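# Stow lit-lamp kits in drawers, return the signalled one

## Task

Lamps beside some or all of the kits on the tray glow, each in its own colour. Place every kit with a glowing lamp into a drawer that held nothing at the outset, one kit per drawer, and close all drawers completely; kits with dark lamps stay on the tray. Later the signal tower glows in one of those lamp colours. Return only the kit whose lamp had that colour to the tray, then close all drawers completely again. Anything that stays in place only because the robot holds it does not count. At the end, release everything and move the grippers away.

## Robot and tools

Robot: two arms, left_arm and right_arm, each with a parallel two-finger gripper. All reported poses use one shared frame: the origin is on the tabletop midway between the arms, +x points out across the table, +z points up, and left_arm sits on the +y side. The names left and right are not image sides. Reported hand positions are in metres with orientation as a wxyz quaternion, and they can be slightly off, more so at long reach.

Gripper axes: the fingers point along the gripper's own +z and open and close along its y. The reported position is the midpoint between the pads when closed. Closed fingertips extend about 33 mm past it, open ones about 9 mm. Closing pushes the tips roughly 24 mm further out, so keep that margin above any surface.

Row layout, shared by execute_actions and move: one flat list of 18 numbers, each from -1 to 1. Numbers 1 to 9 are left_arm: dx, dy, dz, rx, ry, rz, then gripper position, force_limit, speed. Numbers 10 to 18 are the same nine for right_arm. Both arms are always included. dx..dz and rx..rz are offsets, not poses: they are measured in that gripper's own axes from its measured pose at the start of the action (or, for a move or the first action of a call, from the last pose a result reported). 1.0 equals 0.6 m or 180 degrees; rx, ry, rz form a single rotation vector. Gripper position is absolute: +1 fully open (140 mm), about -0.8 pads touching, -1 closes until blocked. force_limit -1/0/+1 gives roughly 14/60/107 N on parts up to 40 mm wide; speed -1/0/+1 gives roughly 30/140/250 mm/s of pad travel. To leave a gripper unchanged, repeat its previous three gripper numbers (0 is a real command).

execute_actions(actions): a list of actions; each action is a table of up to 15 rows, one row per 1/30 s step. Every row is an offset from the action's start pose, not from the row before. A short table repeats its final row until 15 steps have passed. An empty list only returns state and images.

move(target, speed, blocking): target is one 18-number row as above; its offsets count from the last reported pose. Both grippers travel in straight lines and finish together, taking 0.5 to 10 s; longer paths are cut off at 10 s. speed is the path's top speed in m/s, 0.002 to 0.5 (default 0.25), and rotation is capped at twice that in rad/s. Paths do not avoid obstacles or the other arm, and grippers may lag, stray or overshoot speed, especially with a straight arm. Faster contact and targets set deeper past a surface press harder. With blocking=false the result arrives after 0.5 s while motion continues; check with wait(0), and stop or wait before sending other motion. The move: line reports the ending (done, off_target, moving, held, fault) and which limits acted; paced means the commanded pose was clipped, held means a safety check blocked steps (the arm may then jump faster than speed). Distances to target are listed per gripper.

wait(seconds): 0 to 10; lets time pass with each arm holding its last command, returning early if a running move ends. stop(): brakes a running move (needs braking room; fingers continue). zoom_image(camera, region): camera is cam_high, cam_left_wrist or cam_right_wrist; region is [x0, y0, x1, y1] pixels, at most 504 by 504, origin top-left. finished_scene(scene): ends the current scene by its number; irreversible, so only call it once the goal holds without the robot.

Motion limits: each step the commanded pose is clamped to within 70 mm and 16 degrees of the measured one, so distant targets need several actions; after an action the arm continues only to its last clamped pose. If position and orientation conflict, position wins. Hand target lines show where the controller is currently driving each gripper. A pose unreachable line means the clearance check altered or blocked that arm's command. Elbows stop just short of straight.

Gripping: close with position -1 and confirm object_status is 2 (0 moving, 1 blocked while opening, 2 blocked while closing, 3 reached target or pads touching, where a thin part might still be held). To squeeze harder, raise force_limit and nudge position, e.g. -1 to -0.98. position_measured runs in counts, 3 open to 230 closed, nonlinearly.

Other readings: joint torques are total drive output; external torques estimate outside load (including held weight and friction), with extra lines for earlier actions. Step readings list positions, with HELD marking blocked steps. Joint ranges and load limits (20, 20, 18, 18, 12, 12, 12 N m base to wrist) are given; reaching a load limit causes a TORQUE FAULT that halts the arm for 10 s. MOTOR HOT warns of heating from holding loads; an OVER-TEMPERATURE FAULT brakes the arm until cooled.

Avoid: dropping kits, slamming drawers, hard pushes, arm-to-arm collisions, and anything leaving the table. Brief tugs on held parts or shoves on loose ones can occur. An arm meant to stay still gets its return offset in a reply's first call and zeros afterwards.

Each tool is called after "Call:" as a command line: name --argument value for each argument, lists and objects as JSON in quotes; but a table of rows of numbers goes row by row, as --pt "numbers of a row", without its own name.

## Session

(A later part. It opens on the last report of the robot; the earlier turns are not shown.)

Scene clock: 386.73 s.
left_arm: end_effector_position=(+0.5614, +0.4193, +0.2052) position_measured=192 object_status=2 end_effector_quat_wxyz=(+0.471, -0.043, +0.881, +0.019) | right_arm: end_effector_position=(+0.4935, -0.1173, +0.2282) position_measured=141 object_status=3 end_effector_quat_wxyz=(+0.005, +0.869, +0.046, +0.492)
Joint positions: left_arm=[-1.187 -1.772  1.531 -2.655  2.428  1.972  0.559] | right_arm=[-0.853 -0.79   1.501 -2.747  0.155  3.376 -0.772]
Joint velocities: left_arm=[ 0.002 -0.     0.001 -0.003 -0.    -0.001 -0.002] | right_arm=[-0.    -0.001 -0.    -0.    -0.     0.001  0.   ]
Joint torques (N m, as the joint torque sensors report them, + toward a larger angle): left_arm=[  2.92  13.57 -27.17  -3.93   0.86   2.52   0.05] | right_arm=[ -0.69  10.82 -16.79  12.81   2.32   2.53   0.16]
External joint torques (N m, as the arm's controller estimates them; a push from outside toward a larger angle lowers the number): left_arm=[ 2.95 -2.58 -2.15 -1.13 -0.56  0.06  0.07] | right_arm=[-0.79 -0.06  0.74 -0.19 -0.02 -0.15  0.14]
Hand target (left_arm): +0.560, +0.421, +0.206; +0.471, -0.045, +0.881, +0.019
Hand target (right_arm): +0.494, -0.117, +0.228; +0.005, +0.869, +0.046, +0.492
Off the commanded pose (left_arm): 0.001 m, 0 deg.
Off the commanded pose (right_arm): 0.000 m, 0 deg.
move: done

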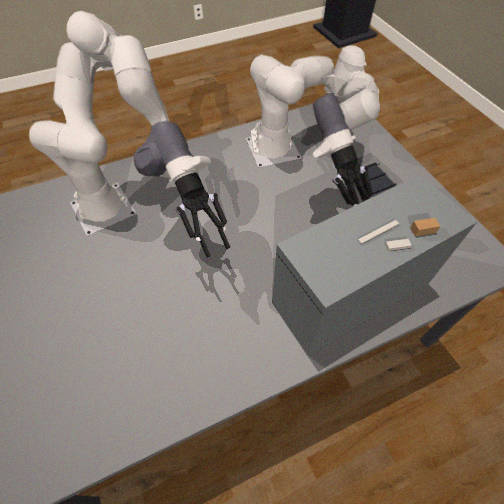

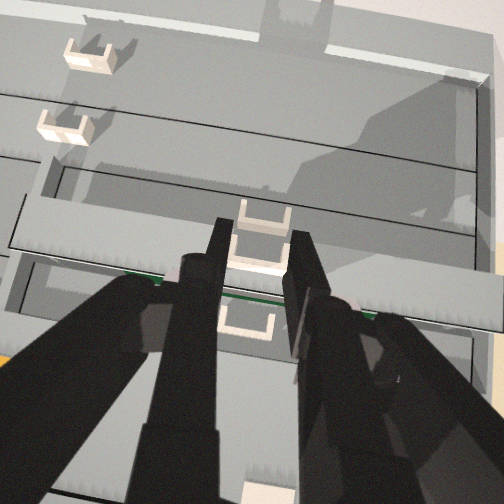

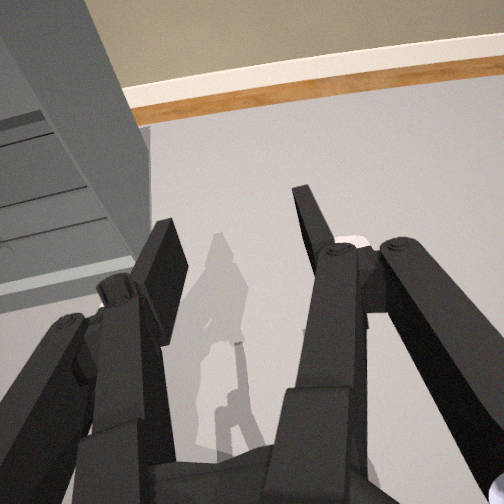

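Call:
move --target '[0.091,-0.002,-0.136,0,0.085,0,-1,-0.3,-0.7,0,0,0,0,0,0,-0.1,0,0]' --speed 0.055

Call:
move --target '[0,0,-0.11,0,0,0,-0.1,-0.3,-0.7,0,0,0,0,0,0,-0.1,0,0]' --speed 0.1

Call:
move --target '[-0.045,0,-0.04,0,0.23,0,0.3,-0.2,-0.5,0,0,0,0,0,0,-0.1,0,0]' --speed 0.15

Scene clock: 391.23 s.
left_arm: end_effector_position=(+0.4674, +0.4073, +0.2120) position_measured=192 object_status=2 end_effector_quat_wxyz=(+0.358, -0.046, +0.933, +0.009) | right_arm: end_effector_position=(+0.4935, -0.1173, +0.2282) position_measured=141 object_status=3 end_effector_quat_wxyz=(+0.005, +0.869, +0.046, +0.492)
Joint positions: left_arm=[-1.083 -1.688  1.293 -2.785  1.94   1.806  0.596] | right_arm=[-0.853 -0.79   1.501 -2.747  0.155  3.376 -0.772]
Joint velocities: left_arm=[ 0.002  0.016 -0.009  0.    -0.017  0.004 -0.   ] | right_arm=[ 0.001  0.001  0.    -0.002 -0.001 -0.    -0.001]
Joint torques (N m, as the joint torque sensors report them, + toward a larger angle): left_arm=[  4.25  15.4  -22.49   2.82  -0.54   1.29   0.53] | right_arm=[ -0.43  11.   -16.61  12.9    2.3    2.52   0.15]
External joint torques (N m, as the arm's controller estimates them; a push from outside toward a larger angle lowers the number): left_arm=[ 4.31  0.61 -0.38 -0.85 -2.14 -1.46  0.55] | right_arm=[-0.38  0.01  1.    0.03 -0.05 -0.13  0.13]
Hand target (left_arm): +0.464, +0.411, +0.207; +0.350, -0.044, +0.936, +0.013
Hand target (right_arm): +0.494, -0.117, +0.228; +0.005, +0.869, +0.046, +0.492
Off the commanded pose (left_arm): 0.008 m, 1 deg.
Off the commanded pose (right_arm): 0.000 m, 0 deg.
move: off_target (left_arm)

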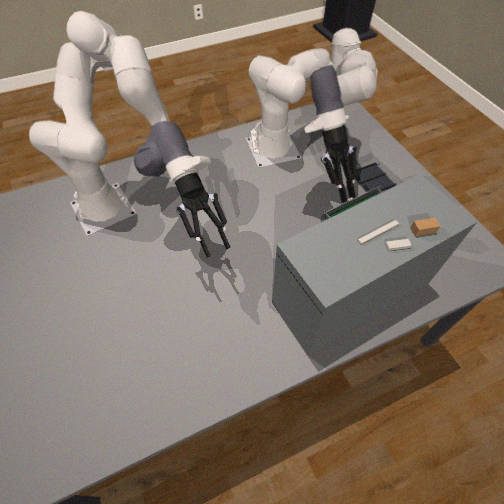

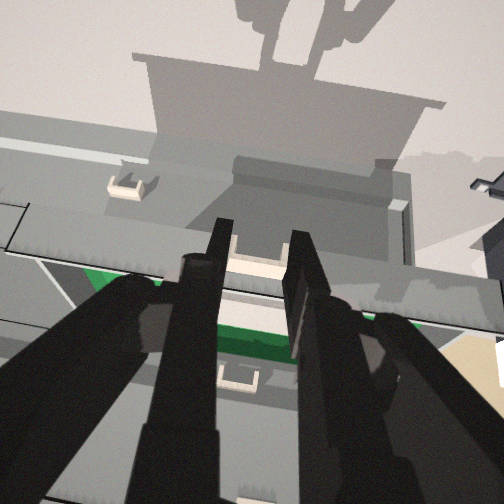

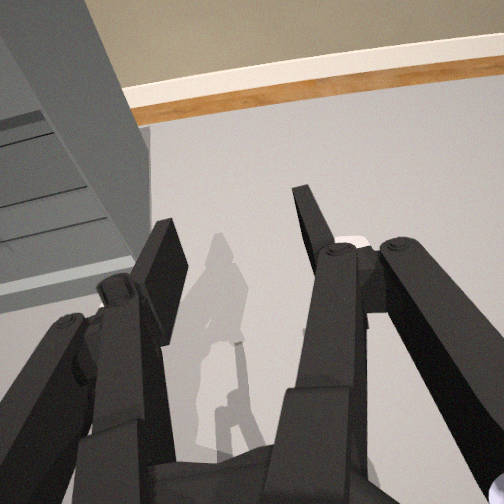

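Scene clock: 392.37 s.
left_arm: end_effector_position=(+0.4252, +0.4050, +0.2635) position_measured=141 object_status=3 end_effector_quat_wxyz=(+0.360, -0.049, +0.932, +0.006) | right_arm: end_effector_position=(+0.4935, -0.1173, +0.2282) position_measured=141 object_status=3 end_effector_quat_wxyz=(+0.005, +0.869, +0.046, +0.492)
Joint positions: left_arm=[-1.011 -1.71   1.081 -2.851  1.724  1.752  0.615] | right_arm=[-0.853 -0.79   1.501 -2.747  0.155  3.376 -0.772]
Joint velocities: left_arm=[ 0.001 -0.002 -0.002 -0.001 -0.011 -0.002  0.008] | right_arm=[ 0.001 -0.001  0.001  0.001  0.     0.     0.001]
Joint torques (N m, as the joint torque sensors report them, + toward a larger angle): left_arm=[  2.4   13.   -21.15   5.23   0.4    2.43   0.31] | right_arm=[ -0.48  10.8  -16.87  12.85   2.33   2.53   0.13]
External joint torques (N m, as the arm's controller estimates them; a push from outside toward a larger angle lowers the number): left_arm=[ 2.39 -1.48 -1.72 -2.67 -1.26 -0.39  0.33] | right_arm=[-0.52 -0.11  0.67 -0.12 -0.01 -0.14  0.1 ]
Hand target (left_arm): +0.423, +0.405, +0.262; +0.358, -0.046, +0.933, +0.008
Hand target (right_arm): +0.494, -0.117, +0.228; +0.005, +0.869, +0.046, +0.492
Off the commanded pose (left_arm): 0.003 m, 1 deg.
Off the commanded pose (right_arm): 0.000 m, 0 deg.
move: done

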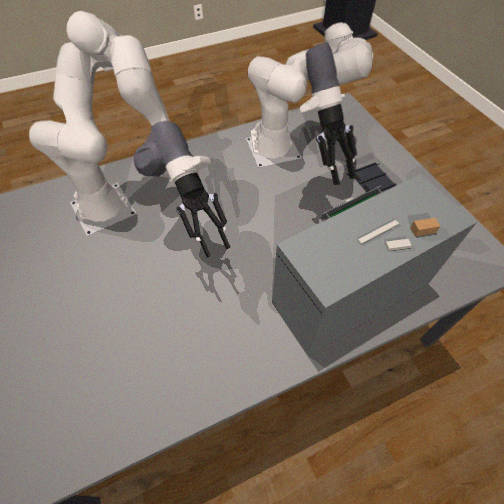

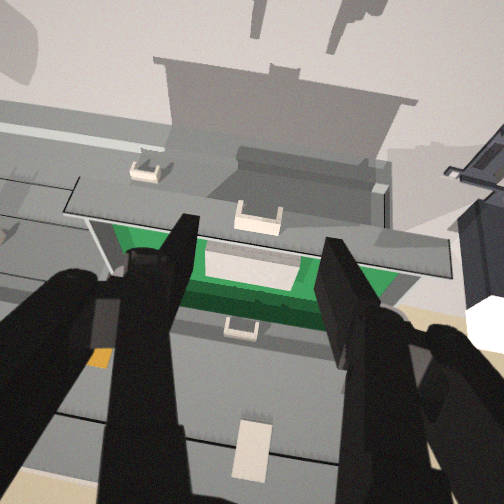

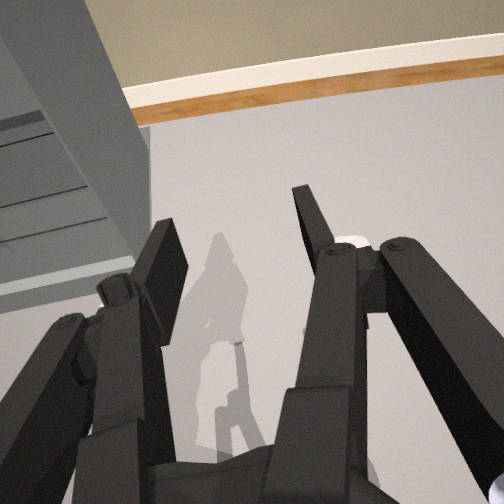

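Scene clock: 395.33 s.
left_arm: end_effector_position=(+0.4303, +0.4013, +0.3017) position_measured=91 object_status=3 end_effector_quat_wxyz=(+0.014, -0.047, +0.999, -0.009) | right_arm: end_effector_position=(+0.4935, -0.1173, +0.2282) position_measured=141 object_status=3 end_effector_quat_wxyz=(+0.005, +0.869, +0.046, +0.492)
Joint positions: left_arm=[-1.515 -1.245  1.054 -2.048  1.032  1.331  0.759] | right_arm=[-0.853 -0.79   1.501 -2.747  0.155  3.376 -0.772]
Joint velocities: left_arm=[-0.004  0.001  0.001  0.002  0.    -0.016  0.014] | right_arm=[ 0.001 -0.    -0.     0.001  0.001  0.001  0.002]
Joint torques (N m, as the joint torque sensors report them, + toward a larger angle): left_arm=[ -0.35  20.92 -27.46  12.09  -0.41   2.14   0.34] | right_arm=[ -0.48  10.96 -16.83  12.84   2.31   2.52   0.15]
External joint torques (N m, as the arm's controller estimates them; a push from outside toward a larger angle lowers the number): left_arm=[-0.53 -1.89 -1.08  1.89 -1.2  -0.39  0.34] | right_arm=[-0.49  0.03  0.8  -0.17 -0.04 -0.15  0.13]
Hand target (left_arm): +0.429, +0.401, +0.301; +0.010, -0.043, +0.999, -0.009
Hand target (right_arm): +0.494, -0.117, +0.228; +0.005, +0.869, +0.046, +0.492
Off the commanded pose (left_arm): 0.006 m, 1 deg.
Off the commanded pose (right_arm): 0.000 m, 0 deg.
move: off_target (left_arm)

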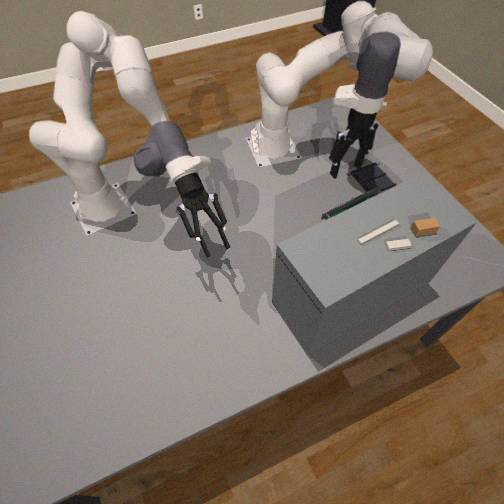

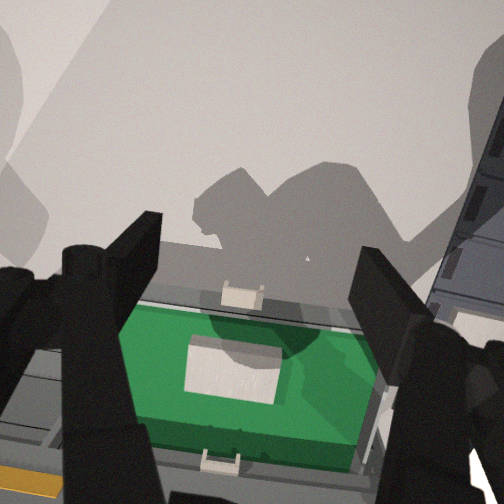

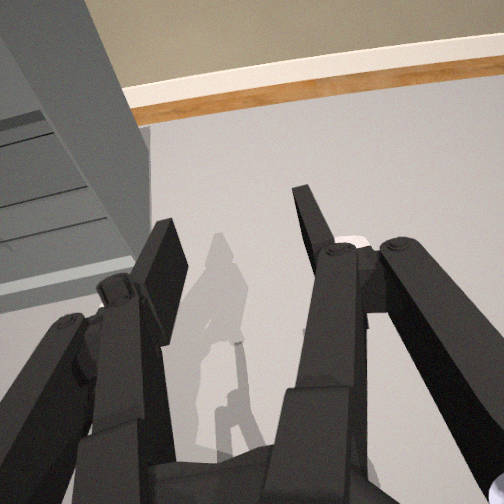

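Call:
move --target '[-0.187,-0.006,0.04,-0.006,0.008,0,0.3,-0.2,-0.5,0,0,0,0,0,0,-0.1,0,0]' --speed 0.15

Call:
move --target '[0,0,0.065,0,0,0,0.3,-0.2,-0.5,0,0,0,0,0,0,-0.1,0,0]' --speed 0.06

Scene clock: 398.50 s.
left_arm: end_effector_position=(+0.5413, +0.4032, +0.2810) position_measured=91 object_status=3 end_effector_quat_wxyz=(+0.001, -0.053, +0.999, -0.005) | right_arm: end_effector_position=(+0.4935, -0.1173, +0.2282) position_measured=141 object_status=3 end_effector_quat_wxyz=(+0.005, +0.869, +0.046, +0.492)
Joint positions: left_arm=[-1.82  -1.176  1.273 -1.674  1.129  1.346  0.865] | right_arm=[-0.853 -0.79   1.501 -2.747  0.155  3.376 -0.772]
Joint velocities: left_arm=[-0.002  0.001  0.001  0.003  0.002 -0.     0.033] | right_arm=[-0.002 -0.001 -0.     0.001  0.001  0.     0.001]
Joint torques (N m, as the joint torque sensors report them, + toward a larger angle): left_arm=[ -1.48  31.59 -28.88   8.57   1.79   1.88   0.33] | right_arm=[ -0.52  11.05 -16.78  12.8    2.32   2.55   0.13]
External joint torques (N m, as the arm's controller estimates them; a push from outside toward a larger angle lowers the number): left_arm=[-1.49 -0.43 -0.7   0.39  1.04 -0.58  0.33] | right_arm=[-0.45  0.14  0.87 -0.1  -0.03 -0.11  0.1 ]
Hand target (left_arm): +0.542, +0.405, +0.281; +0.001, -0.047, +0.999, -0.001
Hand target (right_arm): +0.494, -0.117, +0.228; +0.005, +0.869, +0.046, +0.492
Off the commanded pose (left_arm): 0.005 m, 1 deg.
Off the commanded pose (right_arm): 0.000 m, 0 deg.
move: off_target (left_arm)

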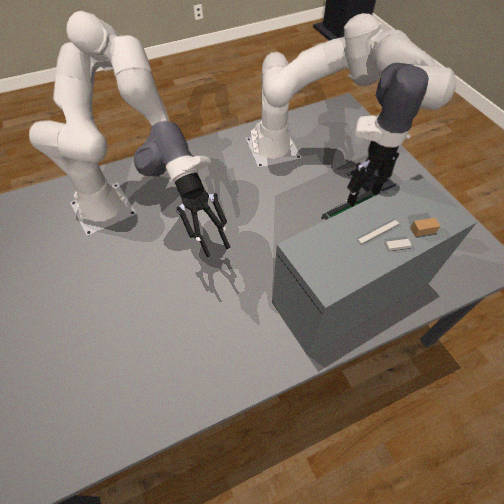

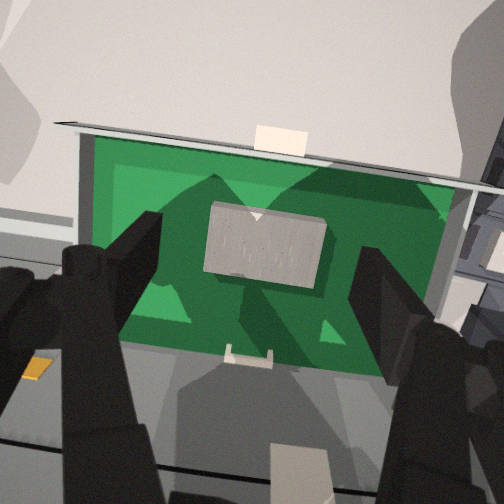

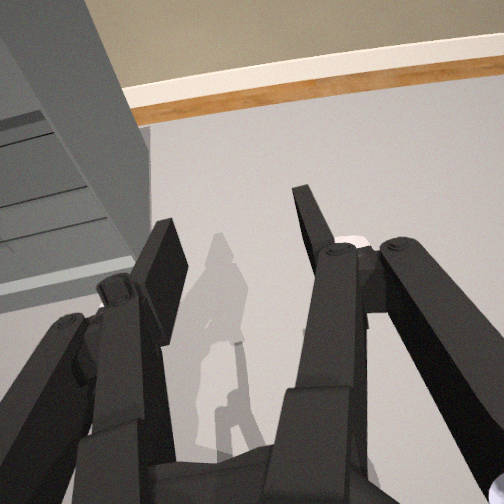

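Scene clock: 399.50 s.
left_arm: end_effector_position=(+0.5402, +0.4015, +0.2429) position_measured=91 object_status=3 end_effector_quat_wxyz=(-0.001, -0.049, +0.999, -0.005) | right_arm: end_effector_position=(+0.4935, -0.1173, +0.2282) position_measured=141 object_status=3 end_effector_quat_wxyz=(+0.005, +0.869, +0.046, +0.492)
Joint positions: left_arm=[-1.799 -1.217  1.313 -1.745  1.163  1.398  0.852] | right_arm=[-0.853 -0.79   1.501 -2.747  0.155  3.376 -0.772]
Joint velocities: left_arm=[ 0.001 -0.001  0.001 -0.002  0.002  0.015 -0.008] | right_arm=[ 0.001 -0.     0.    -0.002  0.001  0.     0.001]
Joint torques (N m, as the joint torque sensors report them, + toward a larger angle): left_arm=[  1.99  28.97 -29.99   6.06   1.6    2.8   -0.1 ] | right_arm=[ -0.43  10.86 -16.69  12.56   2.31   2.54   0.12]
External joint torques (N m, as the arm's controller estimates them; a push from outside toward a larger angle lowers the number): left_arm=[ 1.88 -2.74 -0.9  -1.88  0.84  0.36 -0.1 ] | right_arm=[-0.46 -0.07  0.86 -0.31 -0.03 -0.11  0.09]
Hand target (left_arm): +0.542, +0.403, +0.242; +0.001, -0.053, +0.999, -0.004
Hand target (right_arm): +0.494, -0.117, +0.228; +0.005, +0.869, +0.046, +0.492
Off the commanded pose (left_arm): 0.002 m, 1 deg.
Off the commanded pose (right_arm): 0.000 m, 0 deg.
move: done

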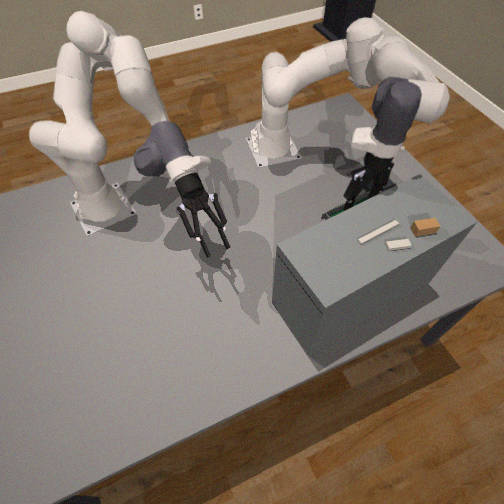

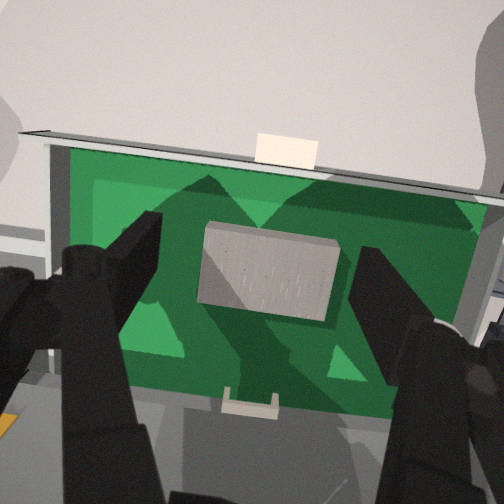

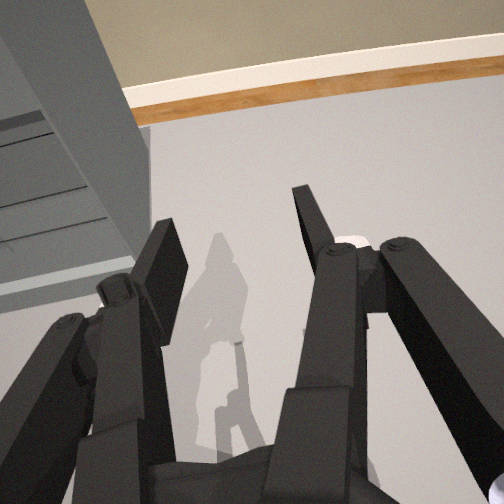

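Call:
move --target '[-0.003,0.016,0.037,0,0,0,0.3,-0.2,-0.5,0,0,0,0,0,0,-0.1,0,0]' --speed 0.04

Call:
move --target '[0,0,0,0,0,0,-1,-0.2,-0.5,0,0,0,0,0,0,-0.1,0,0]'

Call:
move --target '[0,0,-0.1,0,0,0,-1,-0.2,-0.5,0,0,0,0,0,0,-0.1,0,0]' --speed 0.1

Call:
move --target '[0.16,0.08,0,0,0,0,-1,-0.2,-0.5,0,0,0,0,0,0,-0.1,0,0]' --speed 0.15

Call:
move --target '[-0.06,0.38,0.02,0,0,0.031,-1,-0.2,-0.5,0,0,0,0,0,0,-0.1,0,0]' --speed 0.2

Scene clock: 403.70 s.
left_arm: end_effector_position=(+0.5400, +0.4098, +0.2215) position_measured=91 object_status=3 end_effector_quat_wxyz=(-0.004, -0.051, +0.999, -0.005) | right_arm: end_effector_position=(+0.4935, -0.1173, +0.2282) position_measured=141 object_status=3 end_effector_quat_wxyz=(+0.005, +0.869, +0.046, +0.492)
Joint positions: left_arm=[-1.78  -1.243  1.337 -1.772  1.187  1.42   0.854] | right_arm=[-0.853 -0.79   1.501 -2.747  0.155  3.376 -0.772]
Joint velocities: left_arm=[-0.     0.001 -0.001 -0.003  0.006  0.006  0.005] | right_arm=[-0.001  0.001  0.     0.     0.     0.    -0.001]
Joint torques (N m, as the joint torque sensors report them, + toward a larger angle): left_arm=[  1.96  27.66 -31.     5.36   1.72   2.75   0.26] | right_arm=[ -0.36  11.02 -16.78  12.77   2.32   2.52   0.13]
External joint torques (N m, as the arm's controller estimates them; a push from outside toward a larger angle lowers the number): left_arm=[ 1.92 -4.3  -1.3  -2.17  0.96  0.3   0.26] | right_arm=[-0.33  0.06  0.82 -0.13 -0.02 -0.13  0.1 ]
Hand target (left_arm): +0.541, +0.411, +0.220; -0.002, -0.049, +0.999, -0.004
Hand target (right_arm): +0.494, -0.117, +0.228; +0.005, +0.869, +0.046, +0.492
Off the commanded pose (left_arm): 0.002 m, 0 deg.
Off the commanded pose (right_arm): 0.000 m, 0 deg.
move: done

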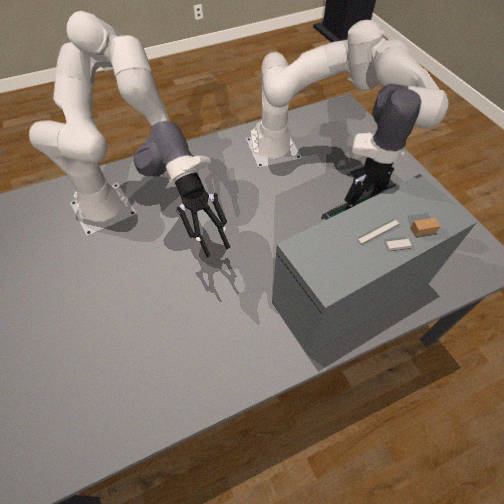

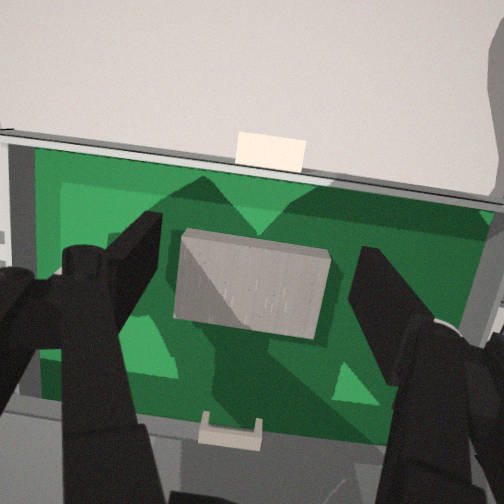

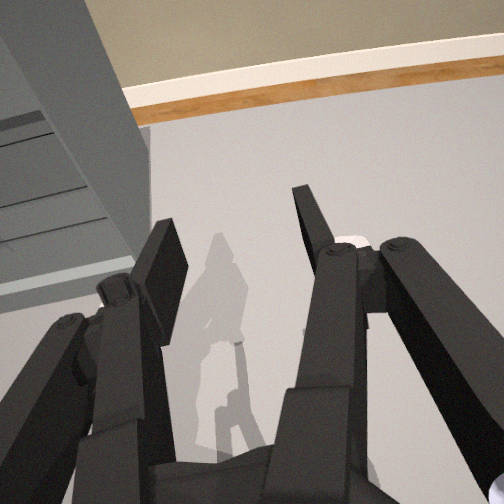

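Scene clock: 404.23 s.
left_arm: end_effector_position=(+0.5401, +0.4096, +0.2219) position_measured=133 object_status=2 end_effector_quat_wxyz=(-0.003, -0.051, +0.999, -0.005) | right_arm: end_effector_position=(+0.4935, -0.1173, +0.2282) position_measured=141 object_status=3 end_effector_quat_wxyz=(+0.005, +0.869, +0.046, +0.492)
Joint positions: left_arm=[-1.78  -1.243  1.337 -1.772  1.187  1.42   0.854] | right_arm=[-0.853 -0.79   1.501 -2.747  0.155  3.376 -0.772]
Joint velocities: left_arm=[ 0.001 -0.001  0.001  0.     0.    -0.001 -0.001] | right_arm=[-0.001  0.001  0.     0.    -0.001 -0.    -0.001]
Joint torques (N m, as the joint torque sensors report them, + toward a larger angle): left_arm=[  0.85  29.76 -31.02   6.45   0.65   2.42   0.09] | right_arm=[ -0.49  10.99 -16.83  12.73   2.3    2.51   0.13]
External joint torques (N m, as the arm's controller estimates them; a push from outside toward a larger angle lowers the number): left_arm=[ 0.75 -2.1  -1.41 -1.1  -0.11 -0.02  0.09] | right_arm=[-0.45  0.04  0.78 -0.16 -0.05 -0.14  0.1 ]
Hand target (left_arm): +0.540, +0.410, +0.221; -0.004, -0.051, +0.999, -0.005
Hand target (right_arm): +0.494, -0.117, +0.228; +0.005, +0.869, +0.046, +0.492
Off the commanded pose (left_arm): 0.000 m, 0 deg.
Off the commanded pose (right_arm): 0.000 m, 0 deg.
move: done

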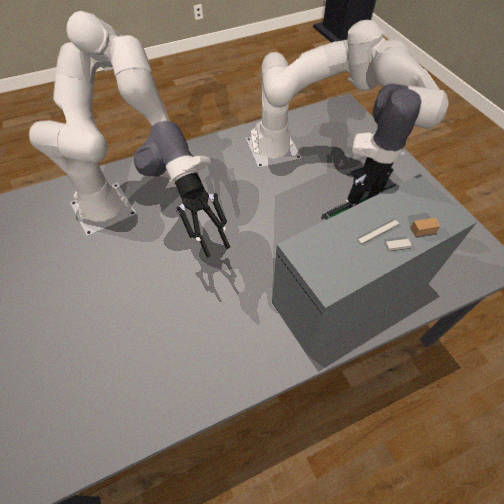

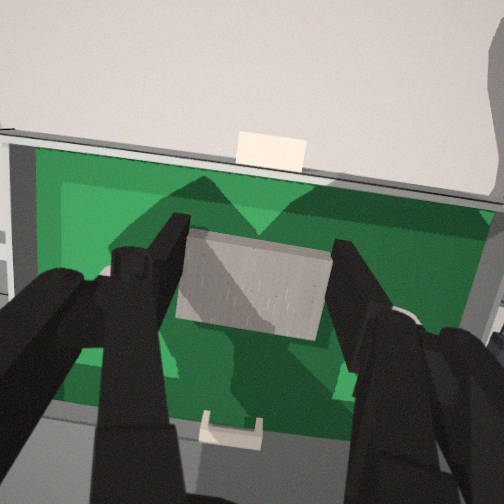

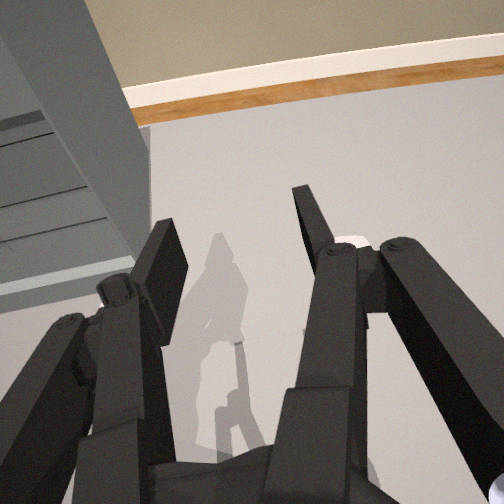

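Scene clock: 405.30 s.
left_arm: end_effector_position=(+0.5414, +0.4120, +0.2809) position_measured=133 object_status=2 end_effector_quat_wxyz=(-0.001, -0.055, +0.998, -0.005) | right_arm: end_effector_position=(+0.4935, -0.1173, +0.2282) position_measured=141 object_status=3 end_effector_quat_wxyz=(+0.005, +0.869, +0.046, +0.492)
Joint positions: left_arm=[-1.813 -1.178  1.275 -1.664  1.13   1.339  0.877] | right_arm=[-0.853 -0.79   1.501 -2.747  0.155  3.376 -0.772]
Joint velocities: left_arm=[-0.001 -0.     0.     0.002 -0.    -0.013  0.009] | right_arm=[-0.001  0.    -0.    -0.001  0.001 -0.     0.   ]
Joint torques (N m, as the joint torque sensors report them, + toward a larger angle): left_arm=[ -0.54  30.41 -30.95  10.33  -0.42   2.05   0.25] | right_arm=[ -0.41  11.   -16.63  12.66   2.33   2.53   0.14]
External joint torques (N m, as the arm's controller estimates them; a push from outside toward a larger angle lowers the number): left_arm=[-0.7  -1.92 -2.69  2.12 -1.18 -0.41  0.25] | right_arm=[-0.3   0.02  1.04 -0.21 -0.03 -0.12  0.11]
Hand target (left_arm): +0.540, +0.410, +0.282; -0.004, -0.051, +0.999, -0.006
Hand target (right_arm): +0.494, -0.117, +0.228; +0.005, +0.869, +0.046, +0.492
Off the commanded pose (left_arm): 0.002 m, 1 deg.
Off the commanded pose (right_arm): 0.000 m, 0 deg.
move: done

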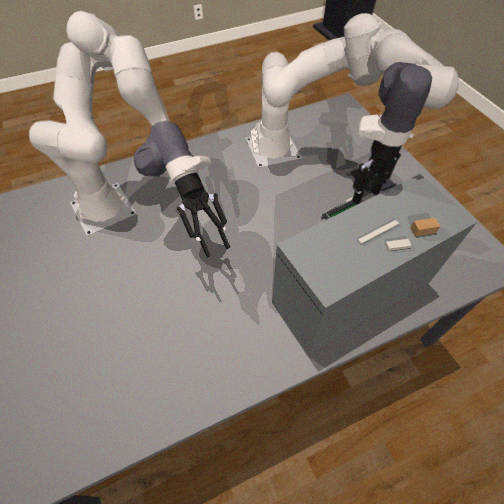

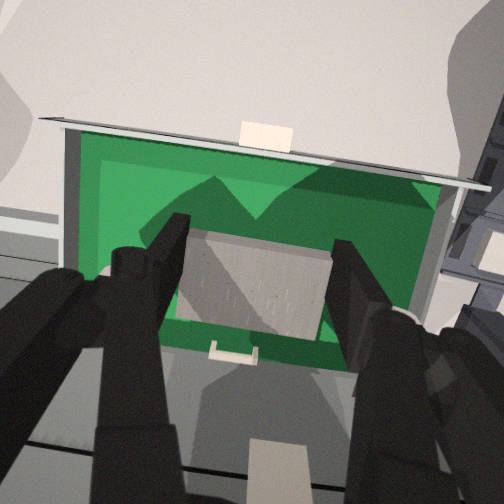

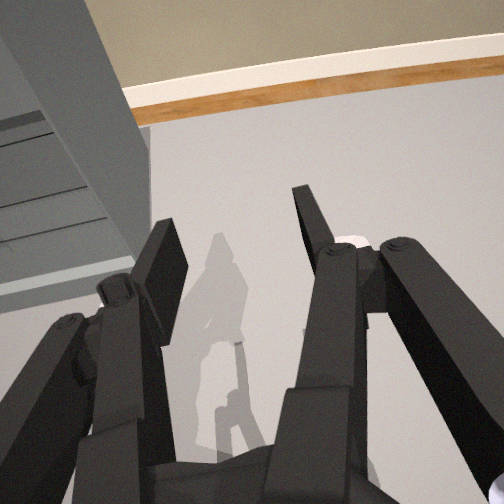

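Scene clock: 406.50 s.
left_arm: end_effector_position=(+0.4439, +0.4527, +0.2796) position_measured=133 object_status=2 end_effector_quat_wxyz=(-0.001, -0.054, +0.999, -0.002) | right_arm: end_effector_position=(+0.4935, -0.1173, +0.2282) position_measured=141 object_status=3 end_effector_quat_wxyz=(+0.005, +0.869, +0.046, +0.492)
Joint positions: left_arm=[-1.489 -1.258  1.12  -1.996  1.082  1.318  0.85 ] | right_arm=[-0.853 -0.79   1.501 -2.747  0.155  3.376 -0.772]
Joint velocities: left_arm=[ 0.003 -0.001 -0.001 -0.003 -0.004  0.001 -0.006] | right_arm=[ 0.001 -0.001  0.     0.001 -0.    -0.    -0.   ]
Joint torques (N m, as the joint torque sensors report them, + toward a larger angle): left_arm=[  2.26  22.74 -29.54   7.01  -0.62   2.06  -0.11] | right_arm=[ -0.63  11.16 -16.87  12.93   2.32   2.52   0.14]
External joint torques (N m, as the arm's controller estimates them; a push from outside toward a larger angle lowers the number): left_arm=[ 2.19 -2.21 -2.   -2.07 -1.38 -0.4  -0.11] | right_arm=[-0.73  0.26  0.67 -0.09 -0.01 -0.15  0.11]
Hand target (left_arm): +0.442, +0.452, +0.280; -0.002, -0.056, +0.998, -0.003
Hand target (right_arm): +0.494, -0.117, +0.228; +0.005, +0.869, +0.046, +0.492
Off the commanded pose (left_arm): 0.005 m, 0 deg.
Off the commanded pose (right_arm): 0.000 m, 0 deg.
move: off_target (left_arm)

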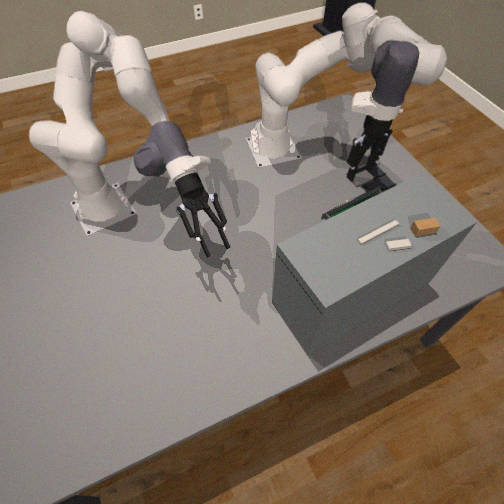

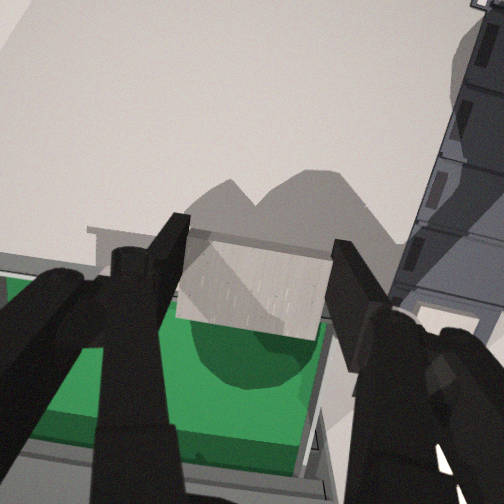

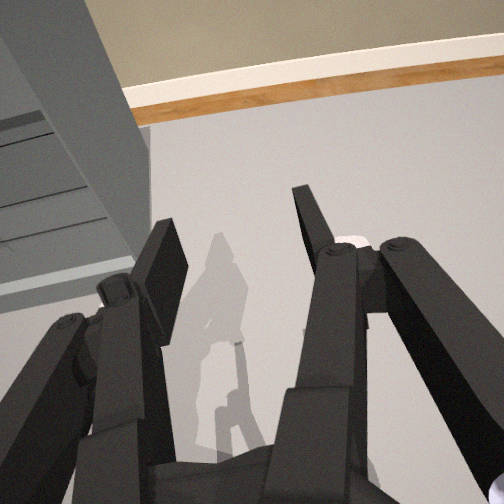

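Scene clock: 408.60 s.
left_arm: end_effector_position=(+0.4551, +0.6826, +0.2626) position_measured=133 object_status=2 end_effector_quat_wxyz=(-0.004, -0.013, +1.000, -0.003) | right_arm: end_effector_position=(+0.4935, -0.1173, +0.2282) position_measured=141 object_status=3 end_effector_quat_wxyz=(+0.005, +0.869, +0.046, +0.492)
Joint positions: left_arm=[-1.393 -1.344  1.197 -1.672  1.284  1.226  1.395] | right_arm=[-0.853 -0.79   1.501 -2.747  0.155  3.376 -0.772]
Joint velocities: left_arm=[-0.001  0.001  0.003  0.001 -0.    -0.     0.031] | right_arm=[-0.001  0.001 -0.002  0.     0.001  0.001  0.001]
Joint torques (N m, as the joint torque sensors report them, + toward a larger angle): left_arm=[ -0.59  33.29 -30.24   5.79   1.39   1.97   0.29] | right_arm=[ -0.46  11.16 -16.83  12.89   2.3    2.53   0.12]
External joint torques (N m, as the arm's controller estimates them; a push from outside toward a larger angle lowers the number): left_arm=[-0.54 -1.85 -1.13  1.86  0.65 -0.44  0.29] | right_arm=[-0.38  0.2   0.85 -0.02 -0.06 -0.13  0.1 ]
Hand target (left_arm): +0.455, +0.684, +0.262; -0.006, -0.007, +1.000, -0.002
Hand target (right_arm): +0.494, -0.117, +0.228; +0.005, +0.869, +0.046, +0.492
Off the commanded pose (left_arm): 0.004 m, 1 deg.
Off the commanded pose (right_arm): 0.000 m, 0 deg.
move: off_target (left_arm)

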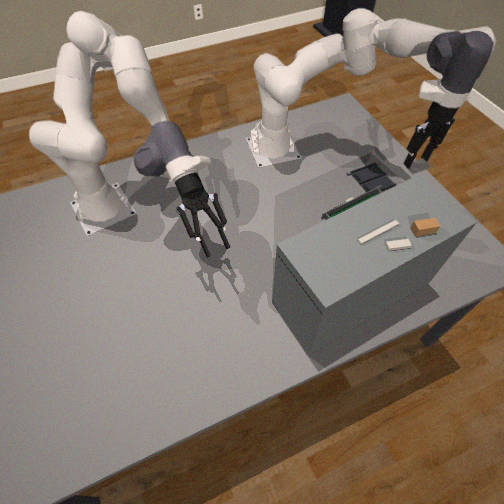

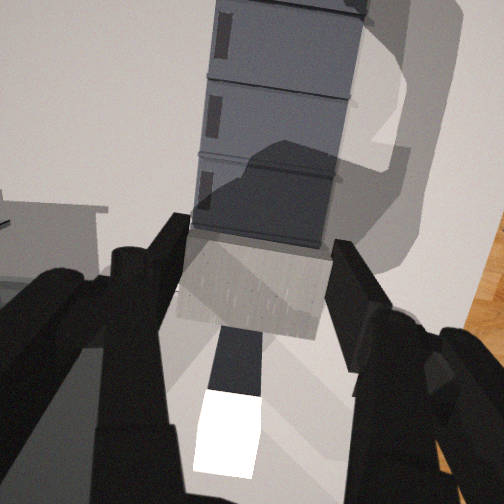

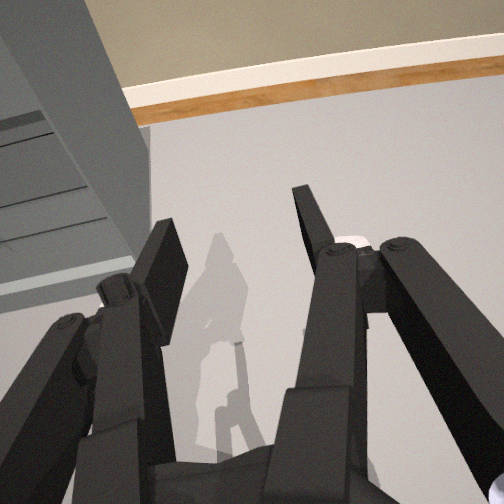

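Call:
move --target '[-0.008,0.01,0.31,0,0,0.006,-1,-0.2,-0.5,0,0,0,0,0,0,-0.1,0,0]' --speed 0.18

Scene clock: 411.30 s.
left_arm: end_effector_position=(+0.4569, +0.6867, +0.0748) position_measured=133 object_status=2 end_effector_quat_wxyz=(-0.009, -0.001, +1.000, -0.002) | right_arm: end_effector_position=(+0.4935, -0.1173, +0.2282) position_measured=141 object_status=3 end_effector_quat_wxyz=(+0.005, +0.869, +0.046, +0.492)
Joint positions: left_arm=[-1.313 -1.569  1.441 -1.872  1.522  1.431  1.387] | right_arm=[-0.853 -0.79   1.501 -2.747  0.155  3.376 -0.772]
Joint velocities: left_arm=[ 0.001 -0.    -0.    -0.002  0.004  0.011 -0.001] | right_arm=[-0.     0.002 -0.    -0.    -0.    -0.    -0.   ]
Joint torques (N m, as the joint torque sensors report them, + toward a larger angle): left_arm=[  1.85  30.03 -33.49  -1.11   1.73   2.79  -0.04] | right_arm=[ -0.58  10.88 -16.83  12.9    2.33   2.55   0.13]
External joint torques (N m, as the arm's controller estimates them; a push from outside toward a larger angle lowers the number): left_arm=[ 1.83 -3.79 -1.59 -1.24  0.95  0.41 -0.04] | right_arm=[-0.55 -0.1   0.8  -0.03 -0.02 -0.1   0.1 ]
Hand target (left_arm): +0.458, +0.688, +0.075; -0.006, -0.003, +1.000, -0.001
Hand target (right_arm): +0.494, -0.117, +0.228; +0.005, +0.869, +0.046, +0.492
Off the commanded pose (left_arm): 0.002 m, 1 deg.
Off the commanded pose (right_arm): 0.000 m, 0 deg.
move: done

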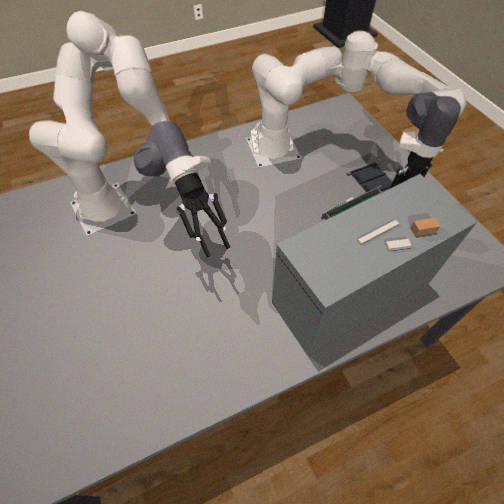

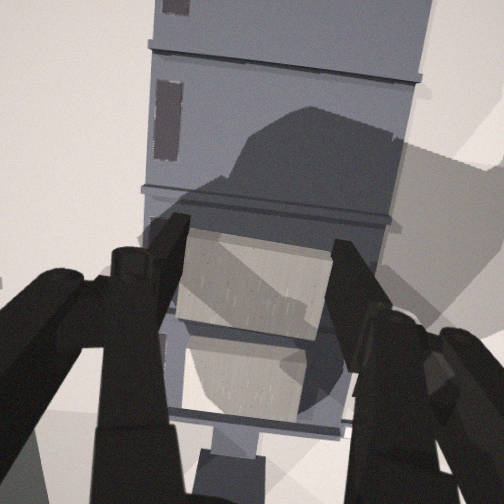

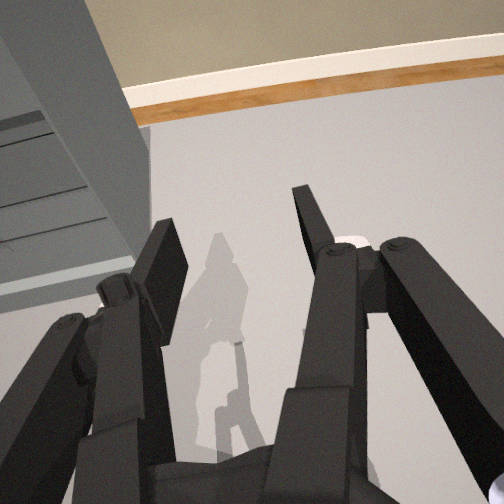

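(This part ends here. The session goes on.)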